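# Open the cabinet's bottom drawer with two robot arms

## Task

Pull the lowest drawer of the cabinet out to 90 percent or more of its full travel so that it rests motionless, then release it and withdraw the grippers. It only counts if the drawer stays open and still with no help from the robot.

## Robot and tools

Robot: two UFACTORY 850-type six-joint arms, each with a parallel two-finger gripper and a wrist camera. They are named left_arm and right_arm. The names are labels only and do not mean sides of any image. Base positions in the scene frame: left_arm at (+0.052, +0.312, 0) m, right_arm at (-0.042, -0.483, 0) m, both turned slightly about z.

Scene frame: origin on the table surface midway between the arms, +x out over the table, +z up, left_arm on the +y side. Every reported gripper pose uses this frame: end_effector_position in metres and end_effector_quat_wxyz, plus linear (m/s) and angular (rad/s) velocities. Reported positions can be a little off, worse at long reach.

Gripper frame: the fingers point along the gripper's +z axis and close along its y axis. The reported position is the spot between the pads when closed, roughly 2 cm short of the fingertips. Closing pushes the tips about 10 mm further along +z.

execute_actions(actions): actions is a list of actions run one after another. An empty list just returns the current state and images. Each action is a table of up to 15 rows, one row per control step of 1/30 s. If fewer than 15 rows are given, the last row repeats to fill the 15 steps. Each row is one flat list of 14 numbers, all in [-1, 1], covering both arms even if only one moves: left_arm dx, dy, dz, rx, ry, rz, opening, then right_arm dx, dy, dz, rx, ry, rz, opening. The first six of each arm are an offset, not a pose: a displacement from that gripper's measured pose at the start of the action, expressed in the gripper's own axes. Every row is measured from that same start pose, not added to the row before. Scale: 1.0 equals 0.6 m for dx, dy, dz and 180 degrees for rotation; rx, ry, rz form one rotation vector. For the first action of a call, the start pose is the last pose a result reported. Opening is absolute, not an offset: +1 is fully open (0.084 m), -1 is closed. Zeros for an arm's six offset values keep it where it is.

Per control step the commanded pose is clipped to at most 70 mm and 16 degrees from the measured pose, so a large offset may need several actions; after an action the arm only continues to its last clipped pose. If position and orientation cannot both be met, position wins. Elbows stop just before straight.

move(target, speed, blocking): target is one 14-number row laid out exactly as above, each arm's first six values being offsets in gripper axes from the pose in the latest result that showed one, with the same scale and opening rule. Each gripper follows a straight path; both paths finish together in 0.5 to 10 s and are cut off at 10 s. speed is the path's top speed in m/s, 0.002 to 0.5 (default 0.25); turning is capped at twice that in rad/s. Paths ignore obstacles and the other arm, and grippers can lag, drift or overshoot the speed, notably near full reach. Faster contact and targets set deeper past contact press harder. With blocking=false the result comes after 0.5 s while motion continues; check with wait(0), and call wait or stop before sending new rows or moves. The result adds a move: line with the ending (done, off_target, moving, held, fault), any limits (paced = pose was clipped; held = a check blocked steps, after which the arm may jump faster than speed), and each gripper's distance from its target.

wait(seconds): 0 to 10 s, arms keep their last command; returns early if a running move ends. stop(): brakes a running move, needing room to do so; fingers keep moving. zoom_image(camera, region): camera is cam_left_wrist or cam_right_wrist (each 896x504); region is [x0, y0, x1, y1] pixels from the top-left, at most 504x504. read_manual(section) returns only licence text. finished_scene(scene) ends the scene with the given number once the robot has held its last command; it cannot be undone.

Result lines: the state line per arm; Hand target lines show where the controller is now steering each gripper; grip_measured is the actual finger opening on the command scale; a pose unreachable line means the clearance check altered or blocked that arm's command; MOTOR HOT appears from 65 °C and OVER-TEMPERATURE FAULT at 80 °C, when the arm is braked until it cools.

Gripping: to hold something, keep commanding an opening well below grip_measured; the bigger the gap, the stronger the squeeze (about 24 N per pad). Fast closing can squeeze harder. Echoing grip_measured back gives a light hold on parts up to about 6 cm wide.

Joint ranges (rad): waist and forearm roll and wrist roll ±6.283, shoulder ±2.304, elbow -4.224 to 0.061, wrist pitch ±2.164. Load limits (N m): waist 53.4, shoulder 53.4, elbow 44.5, forearm roll 24, wrist pitch 16.9, wrist roll 16.9. Reaching one causes a torque fault: the arm backs off, holds 10 s and drops the rest of the call.

Avoid: the arms touching or pressing each other, hard pushes or slams into the cabinet, knocking anything off the table, and sustained loads that heat motors. Held parts may occasionally be tugged. The robot keeps its last command while you compose a reply, so do not leave it pressing. For the drawer, hook or grip the bottom handle, pull along the drawer's axis, open the fingers, then back away so nothing holds the drawer.

Each tool is called after "Call:" by a JSON object that holds its "fn" and its "kwargs", one argument or row to a line.

## Session

Call:
{"fn": "execute_actions", "kwargs": {
  "actions": []
}}

Scene clock: 0.00 s.
left_arm: end_effector_position=(+0.4462, -0.2657, +0.3663) grip_measured=+1.00 end_effector_quat_wxyz=(+0.205, +0.699, +0.681, +0.076) end_effector_velocity=(-0.001, -0.000, -0.000) end_effector_angular_velocity=(-0.001, +0.001, +0.000) | right_arm: end_effector_position=(+0.0499, -0.9113, +0.1172) grip_measured=+1.00 end_effector_quat_wxyz=(-0.295, +0.824, -0.427, -0.227) end_effector_velocity=(-0.000, +0.000, +0.000) end_effector_angular_velocity=(-0.000, -0.001, -0.001)
Joint positions: left_arm=[-1.247 -0.471 -1.424  0.433 -0.63  -2.913  0.084] | right_arm=[-1.47  -0.856 -1.282  0.018 -1.19  -0.425  0.084]
Joint velocities: left_arm=[-0.001 -0.     0.    -0.002  0.    -0.    -0.   ] | right_arm=[-0.001  0.001  0.001  0.001  0.001 -0.001  0.   ]
Hand target (left_arm): +0.446, -0.266, +0.366; +0.205, +0.699, +0.681, +0.076
Hand target (right_arm): +0.050, -0.911, +0.117; -0.295, +0.824, -0.427, -0.227

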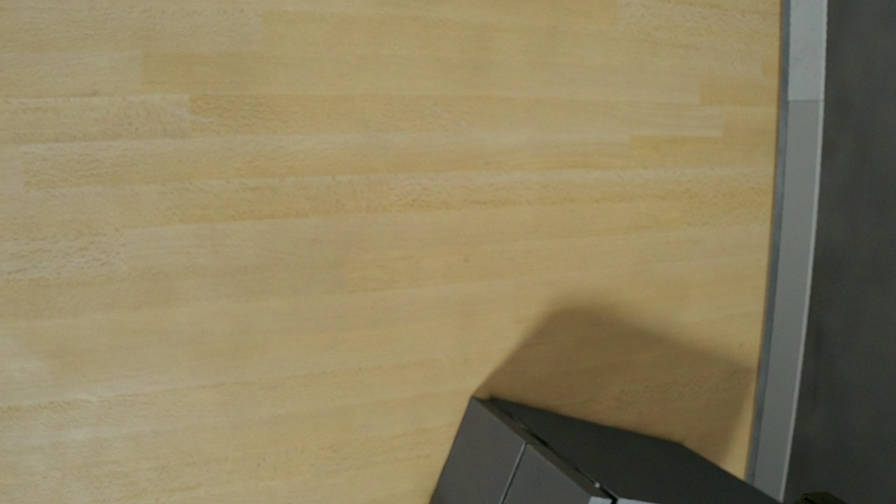

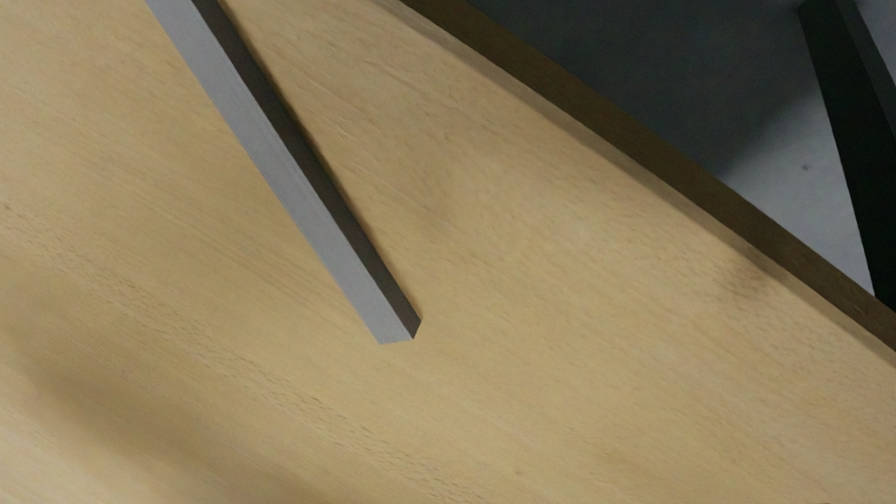

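Call:
{"fn": "move", "kwargs": {
  "target": [0.193,-0.2,-0.07,0,-0.222,0,1, 0,0,0,0,0,0,1],
  "speed": 0.4
}}

Scene clock: 22.50 s.
left_arm: end_effector_position=(+0.3276, -0.1458, +0.3371) grip_measured=+1.00 end_effector_quat_wxyz=(+0.427, +0.683, +0.569, -0.165) end_effector_velocity=(-0.000, +0.000, -0.000) end_effector_angular_velocity=(-0.001, +0.011, -0.013) | right_arm: end_effector_position=(+0.0499, -0.9113, +0.1172) grip_measured=+1.00 end_effector_quat_wxyz=(-0.295, +0.824, -0.427, -0.227) end_effector_velocity=(+0.000, +0.000, -0.000) end_effector_angular_velocity=(+0.002, +0.001, +0.001)
Joint positions: left_arm=[-1.093  0.042 -0.537  0.697  0.437 -3.081  0.084] | right_arm=[-1.47  -0.856 -1.282  0.018 -1.19  -0.425  0.084]
Joint velocities: left_arm=[ 0.011 -0.003 -0.003  0.057  0.009 -0.046  0.   ] | right_arm=[ 0.    -0.001 -0.    -0.    -0.001  0.    -0.   ]
Hand target (left_arm): +0.328, -0.146, +0.337; +0.427, +0.683, +0.569, -0.166
Hand target (right_arm): +0.050, -0.911, +0.117; -0.295, +0.824, -0.427, -0.227
Off the commanded pose (left_arm): 0.001 m, 0 deg.
Off the commanded pose (right_arm): 0.000 m, 0 deg.
move: done

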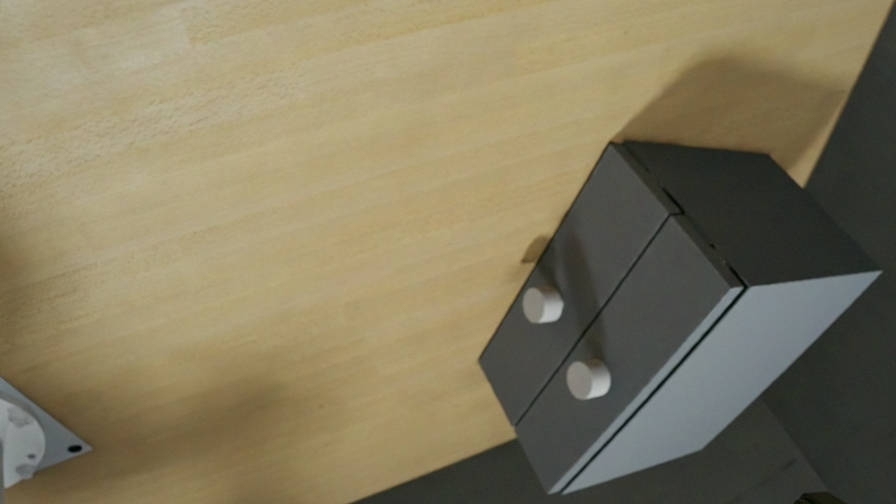

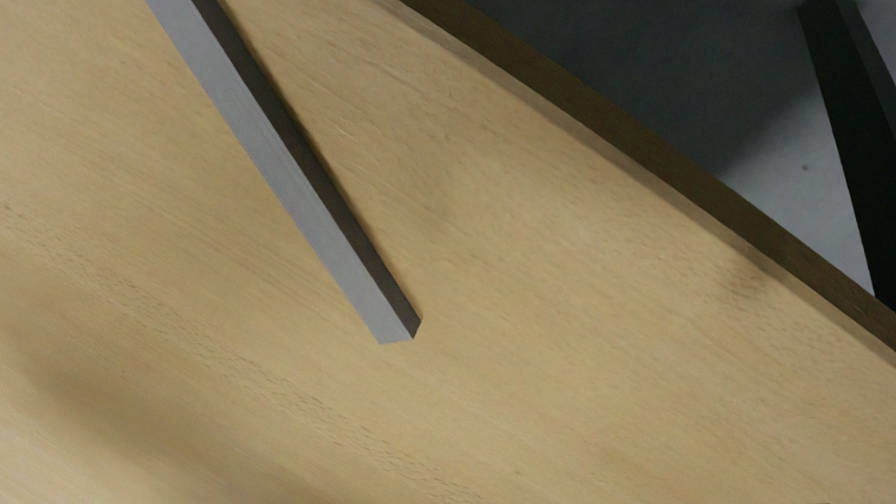

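Call:
{"fn": "move", "kwargs": {
  "target": [0.127,0.003,-0.154,0,0,0,1, -0.073,-0.028,-0.232,-0.118,0.538,0.094,1],
  "speed": 0.45
}}

Scene clock: 58.73 s.
left_arm: end_effector_position=(+0.3283, -0.0258, +0.3373) grip_measured=+1.00 end_effector_quat_wxyz=(+0.427, +0.683, +0.569, -0.165) end_effector_velocity=(-0.000, +0.000, +0.000) end_effector_angular_velocity=(+0.000, -0.001, -0.001) | right_arm: end_effector_position=(+0.0574, -0.9732, +0.2498) grip_measured=+1.00 end_effector_quat_wxyz=(+0.293, +0.688, -0.561, +0.356) end_effector_velocity=(-0.001, -0.000, -0.000) end_effector_angular_velocity=(-0.007, -0.007, +0.010)
Joint positions: left_arm=[-0.801  0.289 -0.334  1.184  0.546 -3.359  0.084] | right_arm=[-1.47  -0.079 -0.381  0.006  0.656 -0.007  0.084]
Joint velocities: left_arm=[ 0.     0.    -0.     0.001  0.    -0.     0.   ] | right_arm=[-0.011 -0.003  0.003 -0.033  0.014  0.018  0.   ]
Hand target (left_arm): +0.328, -0.026, +0.337; +0.427, +0.683, +0.569, -0.165
Hand target (right_arm): +0.057, -0.973, +0.250; +0.293, +0.688, -0.561, +0.356
Off the commanded pose (left_arm): 0.001 m, 0 deg.
Off the commanded pose (right_arm): 0.001 m, 0 deg.
move: done

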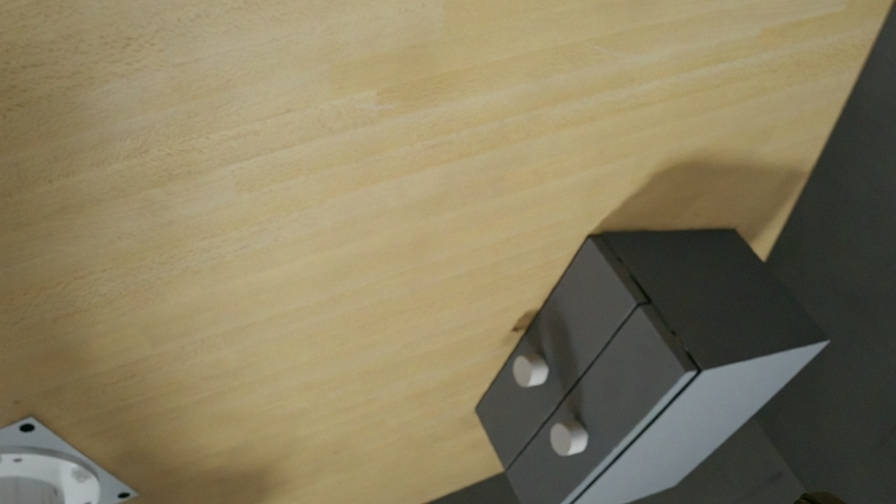

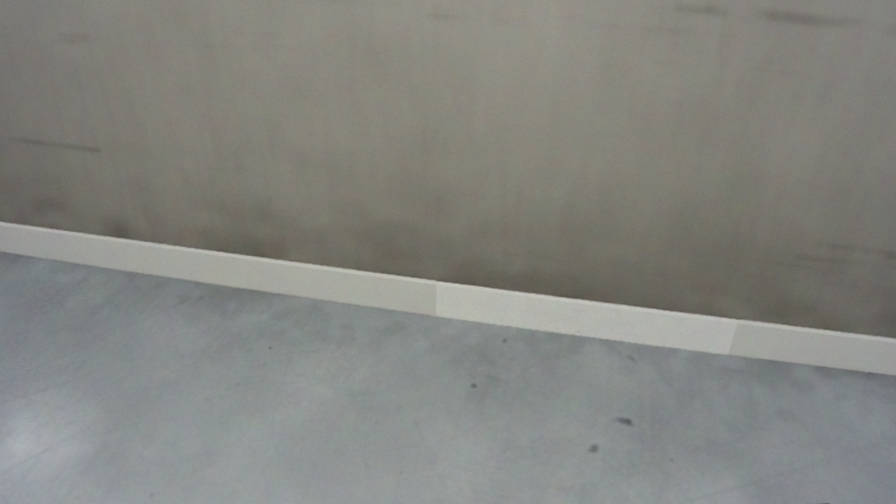

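Call:
{"fn": "move", "kwargs": {
  "target": [0,0,0,0,0,0,1, -0.079,-0.459,-0.112,0.129,0,-0.091,1],
  "speed": 0.45
}}

Call:
{"fn": "move", "kwargs": {
  "target": [0,0,0,0,0,0,1, -0.412,-0.502,-0.123,0.13,0,-0.091,1],
  "speed": 0.4
}}

Scene clock: 67.10 s.
left_arm: end_effector_position=(+0.3283, -0.0258, +0.3373) grip_measured=+1.00 end_effector_quat_wxyz=(+0.427, +0.683, +0.569, -0.165) end_effector_velocity=(+0.000, -0.000, +0.000) end_effector_angular_velocity=(-0.001, +0.000, +0.000) | right_arm: end_effector_position=(+0.3103, -0.8379, +0.2487) grip_measured=+1.00 end_effector_quat_wxyz=(+0.197, +0.805, -0.375, +0.416) end_effector_velocity=(+0.002, +0.001, -0.001) end_effector_angular_velocity=(-0.001, +0.004, +0.003)
Joint positions: left_arm=[-0.801  0.289 -0.334  1.184  0.546 -3.359  0.084] | right_arm=[-0.832 -0.085 -0.384  0.198  0.661 -0.078  0.084]
Joint velocities: left_arm=[-0.001  0.    -0.    -0.001  0.     0.     0.   ] | right_arm=[ 0.007 -0.003 -0.002  0.008 -0.001 -0.007  0.   ]
Hand target (left_arm): +0.328, -0.026, +0.337; +0.427, +0.683, +0.569, -0.165
Hand target (right_arm): +0.311, -0.838, +0.249; +0.197, +0.805, -0.375, +0.416
Off the commanded pose (left_arm): 0.000 m, 0 deg.
Off the commanded pose (right_arm): 0.001 m, 0 deg.
move: done; limits=paced

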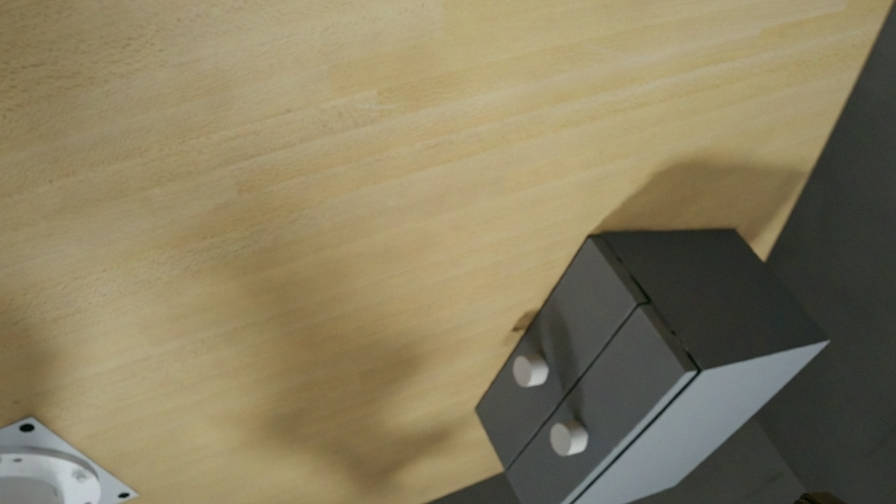

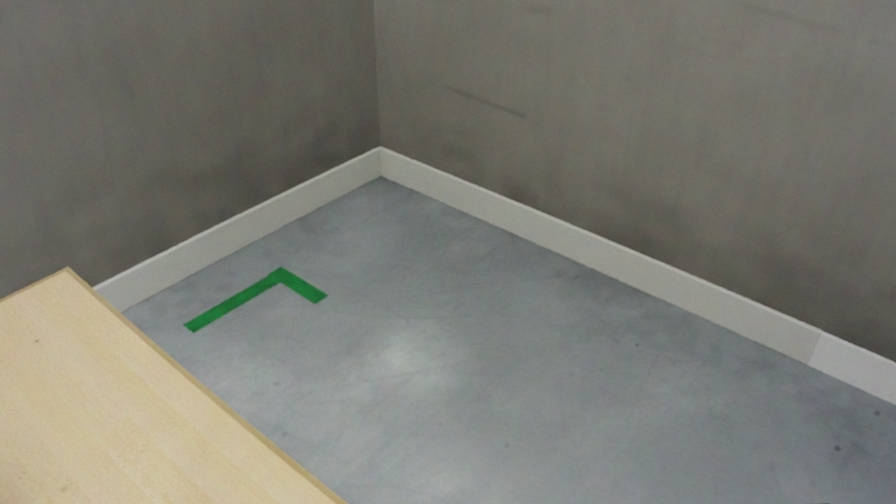

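Scene clock: 68.87 s.
left_arm: end_effector_position=(+0.3283, -0.0258, +0.3373) grip_measured=+1.00 end_effector_quat_wxyz=(+0.427, +0.683, +0.569, -0.165) end_effector_velocity=(-0.001, -0.000, -0.001) end_effector_angular_velocity=(+0.001, +0.001, -0.002) | right_arm: end_effector_position=(+0.4104, -0.4906, +0.0881) grip_measured=+1.00 end_effector_quat_wxyz=(+0.088, +0.873, -0.165, +0.451) end_effector_velocity=(+0.002, +0.001, -0.001) end_effector_angular_velocity=(-0.003, -0.003, +0.001)
Joint positions: left_arm=[-0.801  0.289 -0.334  1.184  0.546 -3.359  0.084] | right_arm=[ 0.141 -0.632 -0.393  0.548  1.154  0.144  0.084]
Joint velocities: left_arm=[-0.001 -0.     0.001  0.001 -0.     0.    -0.   ] | right_arm=[ 0.005 -0.005 -0.005  0.005  0.003 -0.001  0.   ]
Hand target (left_arm): +0.328, -0.026, +0.337; +0.427, +0.683, +0.569, -0.165
Hand target (right_arm): +0.411, -0.490, +0.088; +0.088, +0.873, -0.165, +0.451
Off the commanded pose (left_arm): 0.000 m, 0 deg.
Off the commanded pose (right_arm): 0.001 m, 0 deg.
move: done; limits=paced

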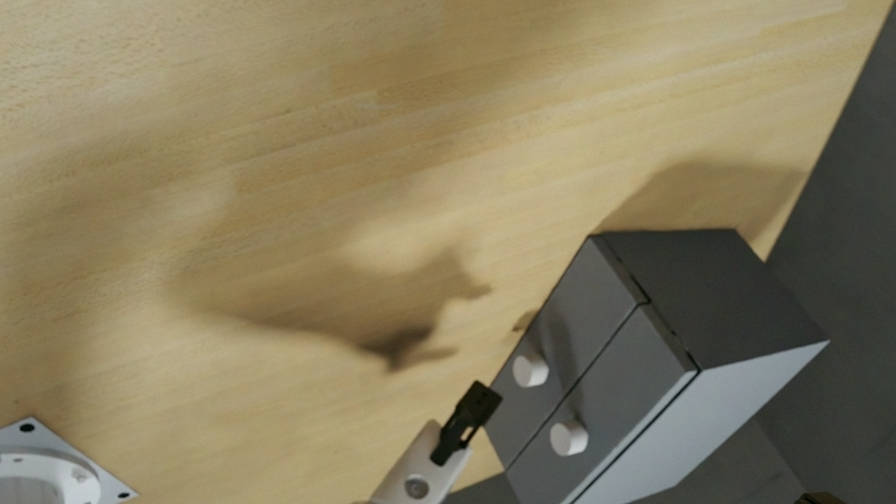

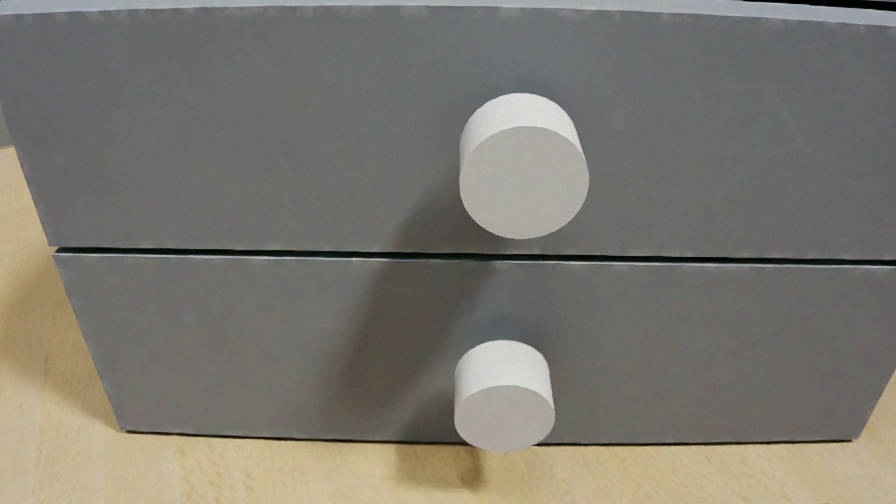

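Call:
{"fn": "move", "kwargs": {
  "target": [0,0,0,0,0,0,1, 0.0225,-0.025,0.141,0,0,0,0.4],
  "speed": 0.15
}}

Scene clock: 78.87 s.
left_arm: end_effector_position=(+0.3283, -0.0258, +0.3373) grip_measured=+1.00 end_effector_quat_wxyz=(+0.427, +0.683, +0.569, -0.165) end_effector_velocity=(-0.000, +0.000, -0.000) end_effector_angular_velocity=(-0.000, +0.001, +0.001) | right_arm: end_effector_position=(+0.4872, -0.5048, +0.0504) grip_measured=+0.39 end_effector_quat_wxyz=(+0.088, +0.873, -0.165, +0.451) end_effector_velocity=(+0.001, -0.001, -0.001) end_effector_angular_velocity=(-0.001, +0.002, +0.001)
Joint positions: left_arm=[-0.801  0.289 -0.334  1.184  0.546 -3.359  0.084] | right_arm=[ 0.048 -0.793 -0.611  0.477  1.114  0.095  0.061]
Joint velocities: left_arm=[-0.    -0.     0.    -0.001 -0.    -0.     0.   ] | right_arm=[-0.002 -0.004 -0.005 -0.001 -0.002 -0.003  0.   ]
Hand target (left_arm): +0.328, -0.026, +0.337; +0.427, +0.683, +0.569, -0.165
Hand target (right_arm): +0.487, -0.505, +0.050; +0.088, +0.873, -0.165, +0.451
Off the commanded pose (left_arm): 0.000 m, 0 deg.
Off the commanded pose (right_arm): 0.000 m, 0 deg.
move: done

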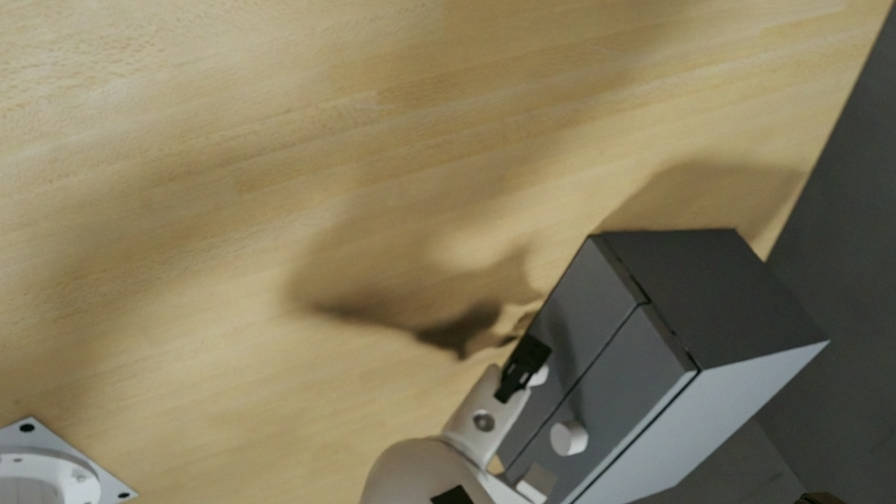

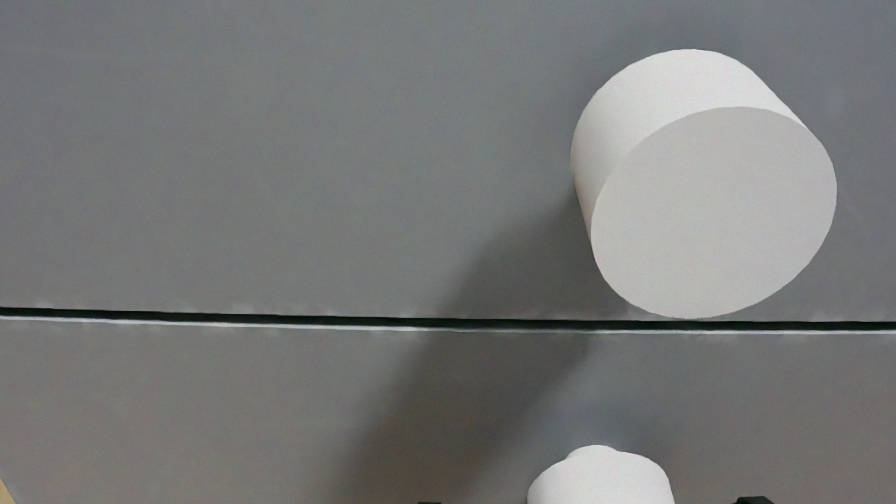

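Call:
{"fn": "move", "kwargs": {
  "target": [0,0,0,0,0,0,1, 0,0,0.004,0,0,0,-0.8],
  "speed": 0.05
}}

Call:
{"fn": "move", "kwargs": {
  "target": [0,0,0,0,0,0,1, -0.116,0,-0.163,0,0,0,-0.8],
  "speed": 0.08
}}

Scene clock: 83.83 s.
left_arm: end_effector_position=(+0.3283, -0.0258, +0.3373) grip_measured=+1.00 end_effector_quat_wxyz=(+0.427, +0.683, +0.569, -0.165) end_effector_velocity=(+0.000, -0.000, +0.000) end_effector_angular_velocity=(-0.001, -0.001, +0.001) | right_arm: end_effector_position=(+0.4883, -0.5061, +0.0487) grip_measured=-0.29 end_effector_quat_wxyz=(+0.089, +0.873, -0.166, +0.450) end_effector_velocity=(+0.001, +0.001, -0.001) end_effector_angular_velocity=(-0.001, +0.001, +0.000)
Joint positions: left_arm=[-0.801  0.289 -0.334  1.184  0.546 -3.359  0.084] | right_arm=[ 0.045 -0.798 -0.615  0.477  1.113  0.095  0.032]
Joint velocities: left_arm=[ 0.001  0.    -0.001  0.     0.    -0.     0.   ] | right_arm=[ 0.002 -0.003 -0.004  0.002 -0.002 -0.001  0.   ]
Hand target (left_arm): +0.328, -0.026, +0.337; +0.427, +0.683, +0.569, -0.165
Hand target (right_arm): +0.489, -0.506, +0.049; +0.088, +0.873, -0.165, +0.451
Off the commanded pose (left_arm): 0.000 m, 0 deg.
Off the commanded pose (right_arm): 0.001 m, 0 deg.
move: done

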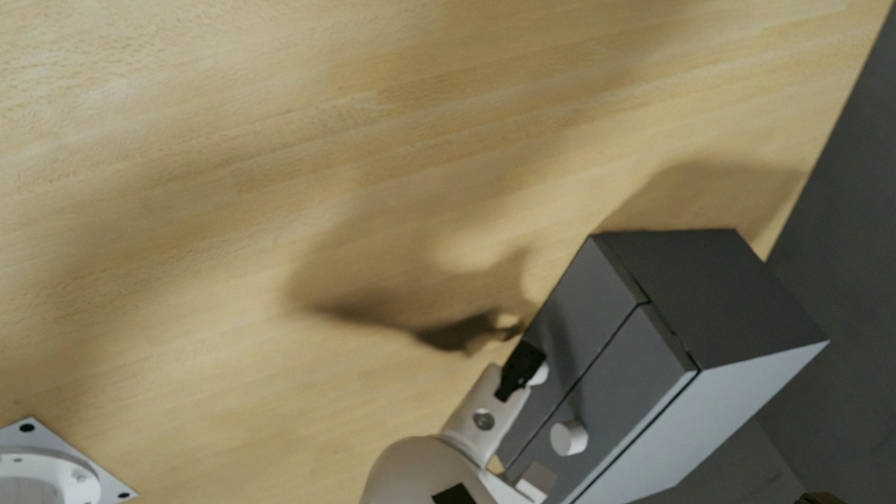

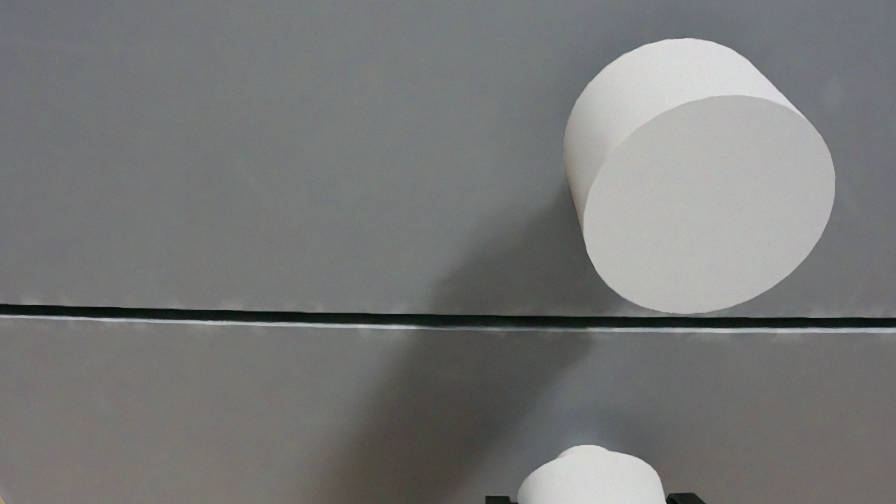

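Scene clock: 85.73 s.
left_arm: end_effector_position=(+0.3283, -0.0258, +0.3373) grip_measured=+1.00 end_effector_quat_wxyz=(+0.427, +0.683, +0.569, -0.165) end_effector_velocity=(+0.000, +0.000, +0.000) end_effector_angular_velocity=(+0.000, -0.001, -0.000) | right_arm: end_effector_position=(+0.3771, -0.4621, +0.0486) grip_measured=-0.29 end_effector_quat_wxyz=(+0.089, +0.873, -0.166, +0.450) end_effector_velocity=(-0.002, +0.001, -0.000) end_effector_angular_velocity=(-0.000, +0.000, +0.000)
Joint positions: left_arm=[-0.801  0.289 -0.334  1.184  0.546 -3.359  0.084] | right_arm=[ 0.284 -0.781 -0.395  0.64   1.25   0.271  0.031]
Joint velocities: left_arm=[ 0.001 -0.    -0.001  0.001  0.     0.    -0.   ] | right_arm=[ 0.008 -0.     0.003  0.007  0.001  0.004 -0.   ]
Hand target (left_arm): +0.328, -0.026, +0.337; +0.427, +0.683, +0.569, -0.165
Hand target (right_arm): +0.377, -0.462, +0.049; +0.089, +0.873, -0.166, +0.450
Off the commanded pose (left_arm): 0.000 m, 0 deg.
Off the commanded pose (right_arm): 0.000 m, 0 deg.
move: done

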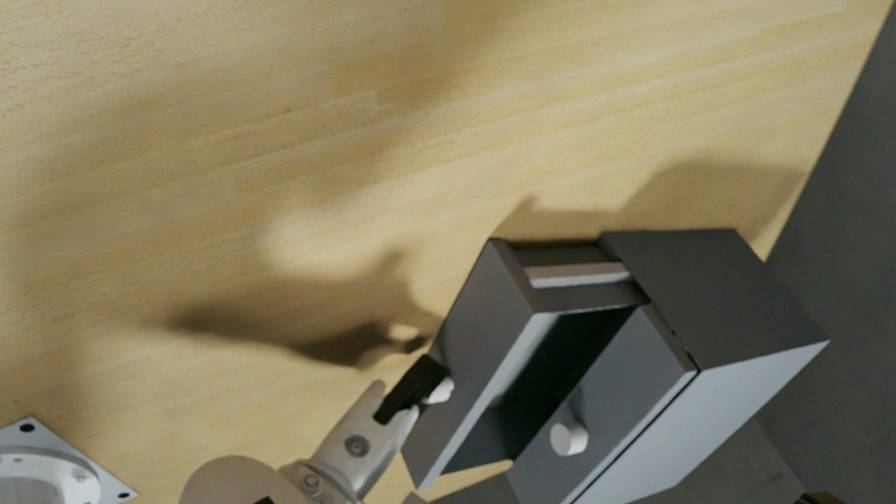

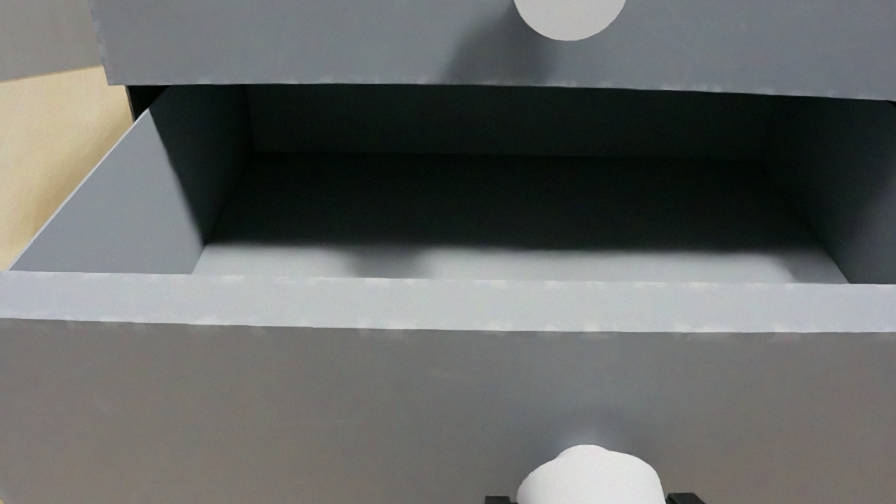

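Call:
{"fn": "move", "kwargs": {
  "target": [0,0,0,0,0,0,1, -0.0385,0,-0.0545,0,0,0,-0.8],
  "speed": 0.05
}}

Scene clock: 90.00 s.
left_arm: end_effector_position=(+0.3283, -0.0258, +0.3373) grip_measured=+1.00 end_effector_quat_wxyz=(+0.427, +0.683, +0.569, -0.165) end_effector_velocity=(-0.000, +0.000, -0.001) end_effector_angular_velocity=(+0.000, +0.001, +0.000) | right_arm: end_effector_position=(+0.3402, -0.4475, +0.0486) grip_measured=-0.29 end_effector_quat_wxyz=(+0.089, +0.873, -0.165, +0.450) end_effector_velocity=(-0.001, +0.001, +0.001) end_effector_angular_velocity=(+0.002, -0.004, -0.002)
Joint positions: left_arm=[-0.801  0.289 -0.334  1.184  0.546 -3.359  0.084] | right_arm=[ 0.406 -0.789 -0.338  0.726  1.27   0.355  0.031]
Joint velocities: left_arm=[-0.     0.     0.001 -0.     0.    -0.    -0.   ] | right_arm=[ 0.007  0.001  0.002  0.007  0.001  0.006 -0.   ]
Hand target (left_arm): +0.328, -0.026, +0.337; +0.427, +0.683, +0.569, -0.165
Hand target (right_arm): +0.340, -0.447, +0.049; +0.089, +0.873, -0.165, +0.450
Off the commanded pose (left_arm): 0.000 m, 0 deg.
Off the commanded pose (right_arm): 0.000 m, 0 deg.
move: done

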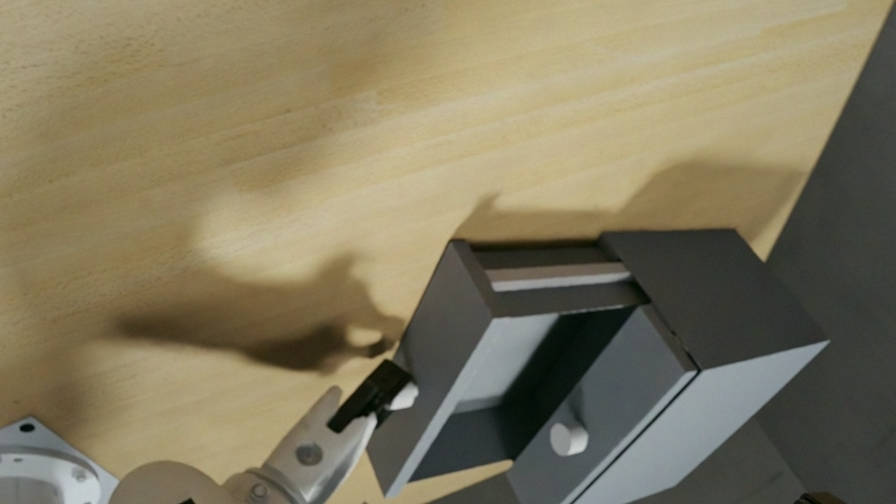

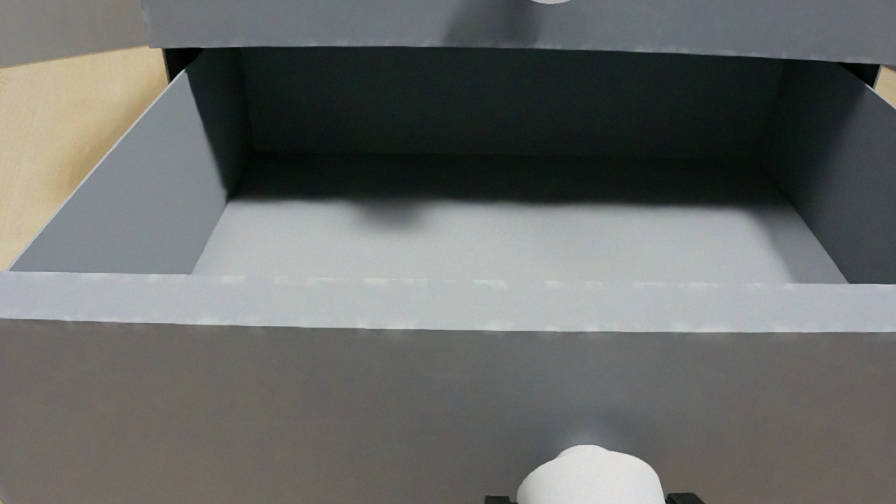

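Call:
{"fn": "move", "kwargs": {
  "target": [0,0,0,0,0,0,1, -0.0195,0,-0.027,0,0,0,-0.8],
  "speed": 0.04
}}

Scene clock: 92.37 s.
left_arm: end_effector_position=(+0.3283, -0.0258, +0.3373) grip_measured=+1.00 end_effector_quat_wxyz=(+0.427, +0.683, +0.569, -0.165) end_effector_velocity=(-0.000, +0.000, -0.000) end_effector_angular_velocity=(+0.001, -0.000, -0.002) | right_arm: end_effector_position=(+0.3219, -0.4402, +0.0486) grip_measured=-0.29 end_effector_quat_wxyz=(+0.089, +0.873, -0.165, +0.451) end_effector_velocity=(-0.002, +0.001, -0.000) end_effector_angular_velocity=(+0.000, +0.001, -0.001)
Joint positions: left_arm=[-0.801  0.289 -0.334  1.184  0.546 -3.359  0.084] | right_arm=[ 0.477 -0.796 -0.314  0.776  1.271  0.401  0.031]
Joint velocities: left_arm=[-0.     0.     0.001  0.002  0.     0.    -0.   ] | right_arm=[ 0.01  -0.001  0.002  0.008 -0.003  0.006 -0.   ]
Hand target (left_arm): +0.328, -0.026, +0.337; +0.427, +0.683, +0.569, -0.165
Hand target (right_arm): +0.322, -0.440, +0.048; +0.089, +0.873, -0.165, +0.451
Off the commanded pose (left_arm): 0.000 m, 0 deg.
Off the commanded pose (right_arm): 0.000 m, 0 deg.
move: done

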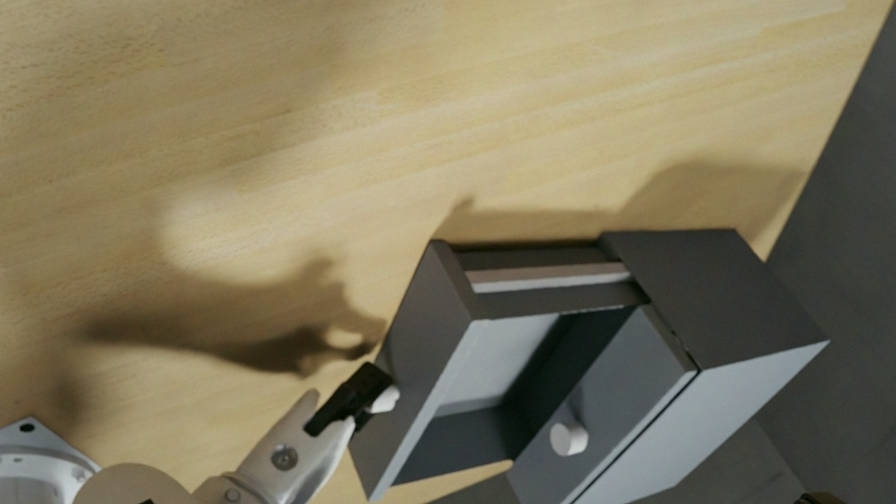

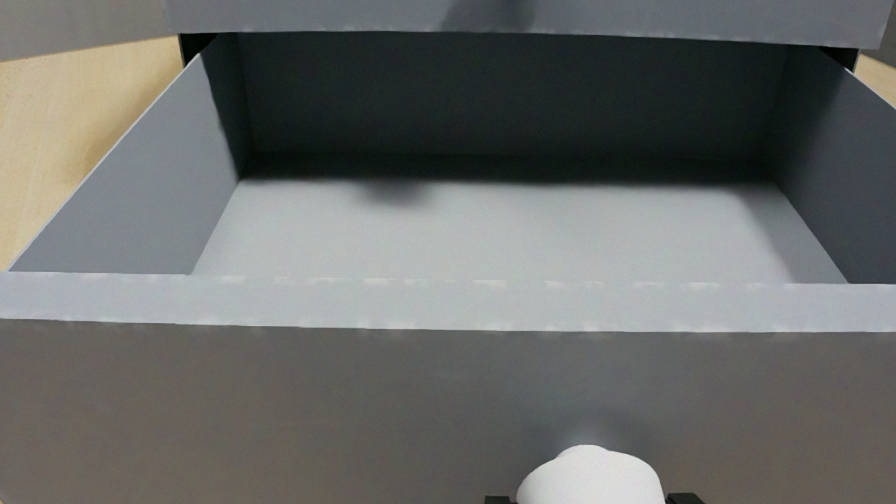

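Call:
{"fn": "move", "kwargs": {
  "target": [0,0,0,0,0,0,1, -0.0125,0,-0.0177,0,0,0,-0.8],
  "speed": 0.04
}}

Scene clock: 94.63 s.
left_arm: end_effector_position=(+0.3283, -0.0258, +0.3373) grip_measured=+1.00 end_effector_quat_wxyz=(+0.427, +0.683, +0.569, -0.165) end_effector_velocity=(-0.001, +0.000, -0.001) end_effector_angular_velocity=(+0.002, +0.000, -0.002) | right_arm: end_effector_position=(+0.3101, -0.4355, +0.0486) grip_measured=-0.29 end_effector_quat_wxyz=(+0.089, +0.873, -0.165, +0.451) end_effector_velocity=(-0.001, +0.001, +0.000) end_effector_angular_velocity=(+0.001, -0.002, -0.002)
Joint positions: left_arm=[-0.801  0.289 -0.334  1.184  0.546 -3.359  0.084] | right_arm=[ 0.527 -0.801 -0.3    0.811  1.267  0.433  0.031]
Joint velocities: left_arm=[ 0.     0.     0.001  0.002 -0.    -0.    -0.   ] | right_arm=[ 0.008 -0.002  0.001  0.007  0.001  0.007 -0.   ]
Hand target (left_arm): +0.328, -0.026, +0.337; +0.427, +0.683, +0.569, -0.165
Hand target (right_arm): +0.310, -0.435, +0.049; +0.089, +0.873, -0.165, +0.451
Off the commanded pose (left_arm): 0.000 m, 0 deg.
Off the commanded pose (right_arm): 0.000 m, 0 deg.
move: done

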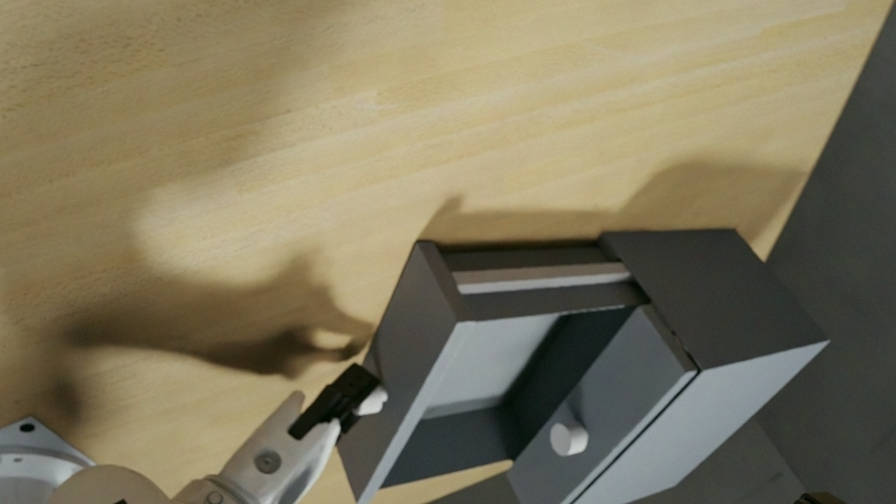

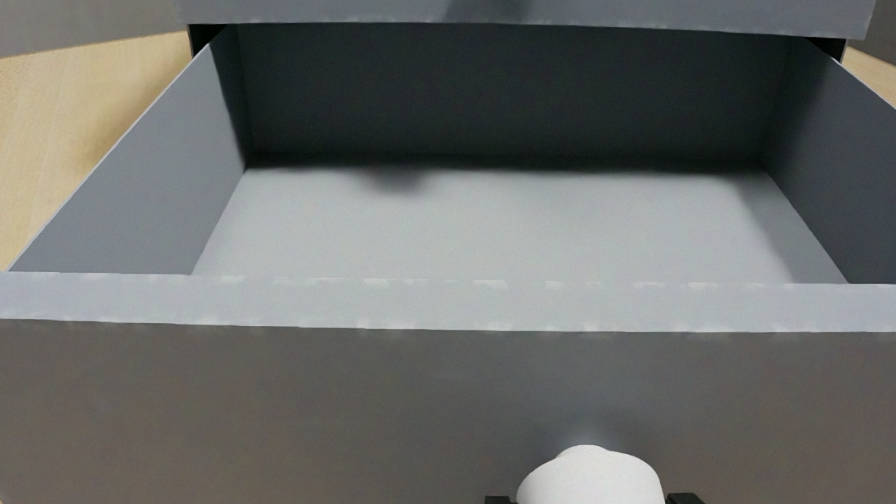

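Call:
{"fn": "move", "kwargs": {
  "target": [0,0,0,0,0,0,1, -0.0125,0,-0.0177,0,0,0,-0.8],
  "speed": 0.04
}}

Scene clock: 97.17 s.
left_arm: end_effector_position=(+0.3283, -0.0258, +0.3373) grip_measured=+1.00 end_effector_quat_wxyz=(+0.427, +0.683, +0.569, -0.165) end_effector_velocity=(-0.000, +0.000, -0.000) end_effector_angular_velocity=(+0.000, +0.000, -0.001) | right_arm: end_effector_position=(+0.2986, -0.4308, +0.0489) grip_measured=-0.29 end_effector_quat_wxyz=(+0.089, +0.872, -0.166, +0.451) end_effector_velocity=(-0.003, +0.001, -0.000) end_effector_angular_velocity=(-0.001, +0.004, +0.003)
Joint positions: left_arm=[-0.801  0.289 -0.334  1.184  0.546 -3.359  0.084] | right_arm=[ 0.581 -0.805 -0.287  0.849  1.261  0.465  0.031]
Joint velocities: left_arm=[-0.     0.     0.     0.001  0.    -0.    -0.   ] | right_arm=[ 0.009 -0.     0.004  0.003 -0.003  0.004 -0.   ]
Hand target (left_arm): +0.328, -0.026, +0.337; +0.427, +0.683, +0.569, -0.165
Hand target (right_arm): +0.298, -0.431, +0.049; +0.089, +0.873, -0.165, +0.451
Off the commanded pose (left_arm): 0.000 m, 0 deg.
Off the commanded pose (right_arm): 0.001 m, 0 deg.
move: done

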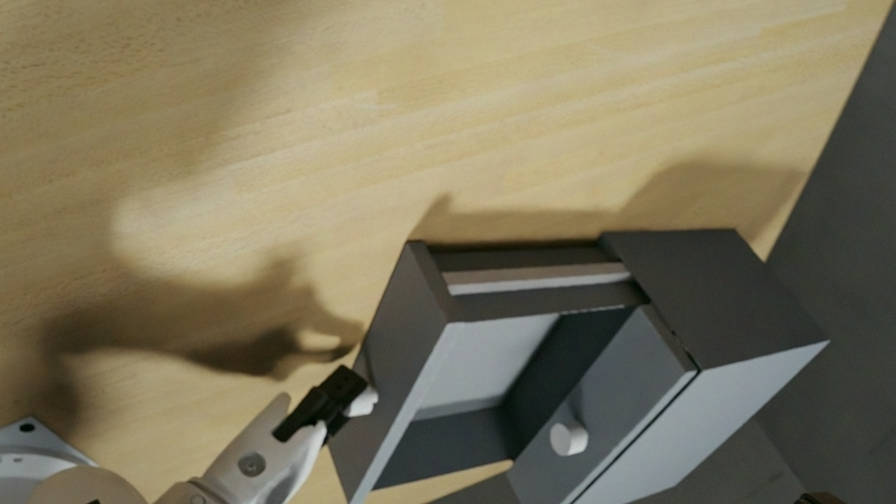

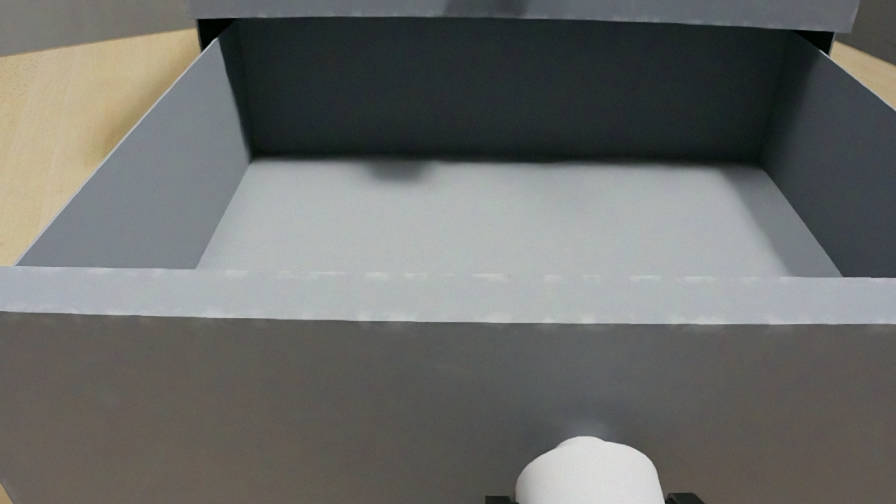

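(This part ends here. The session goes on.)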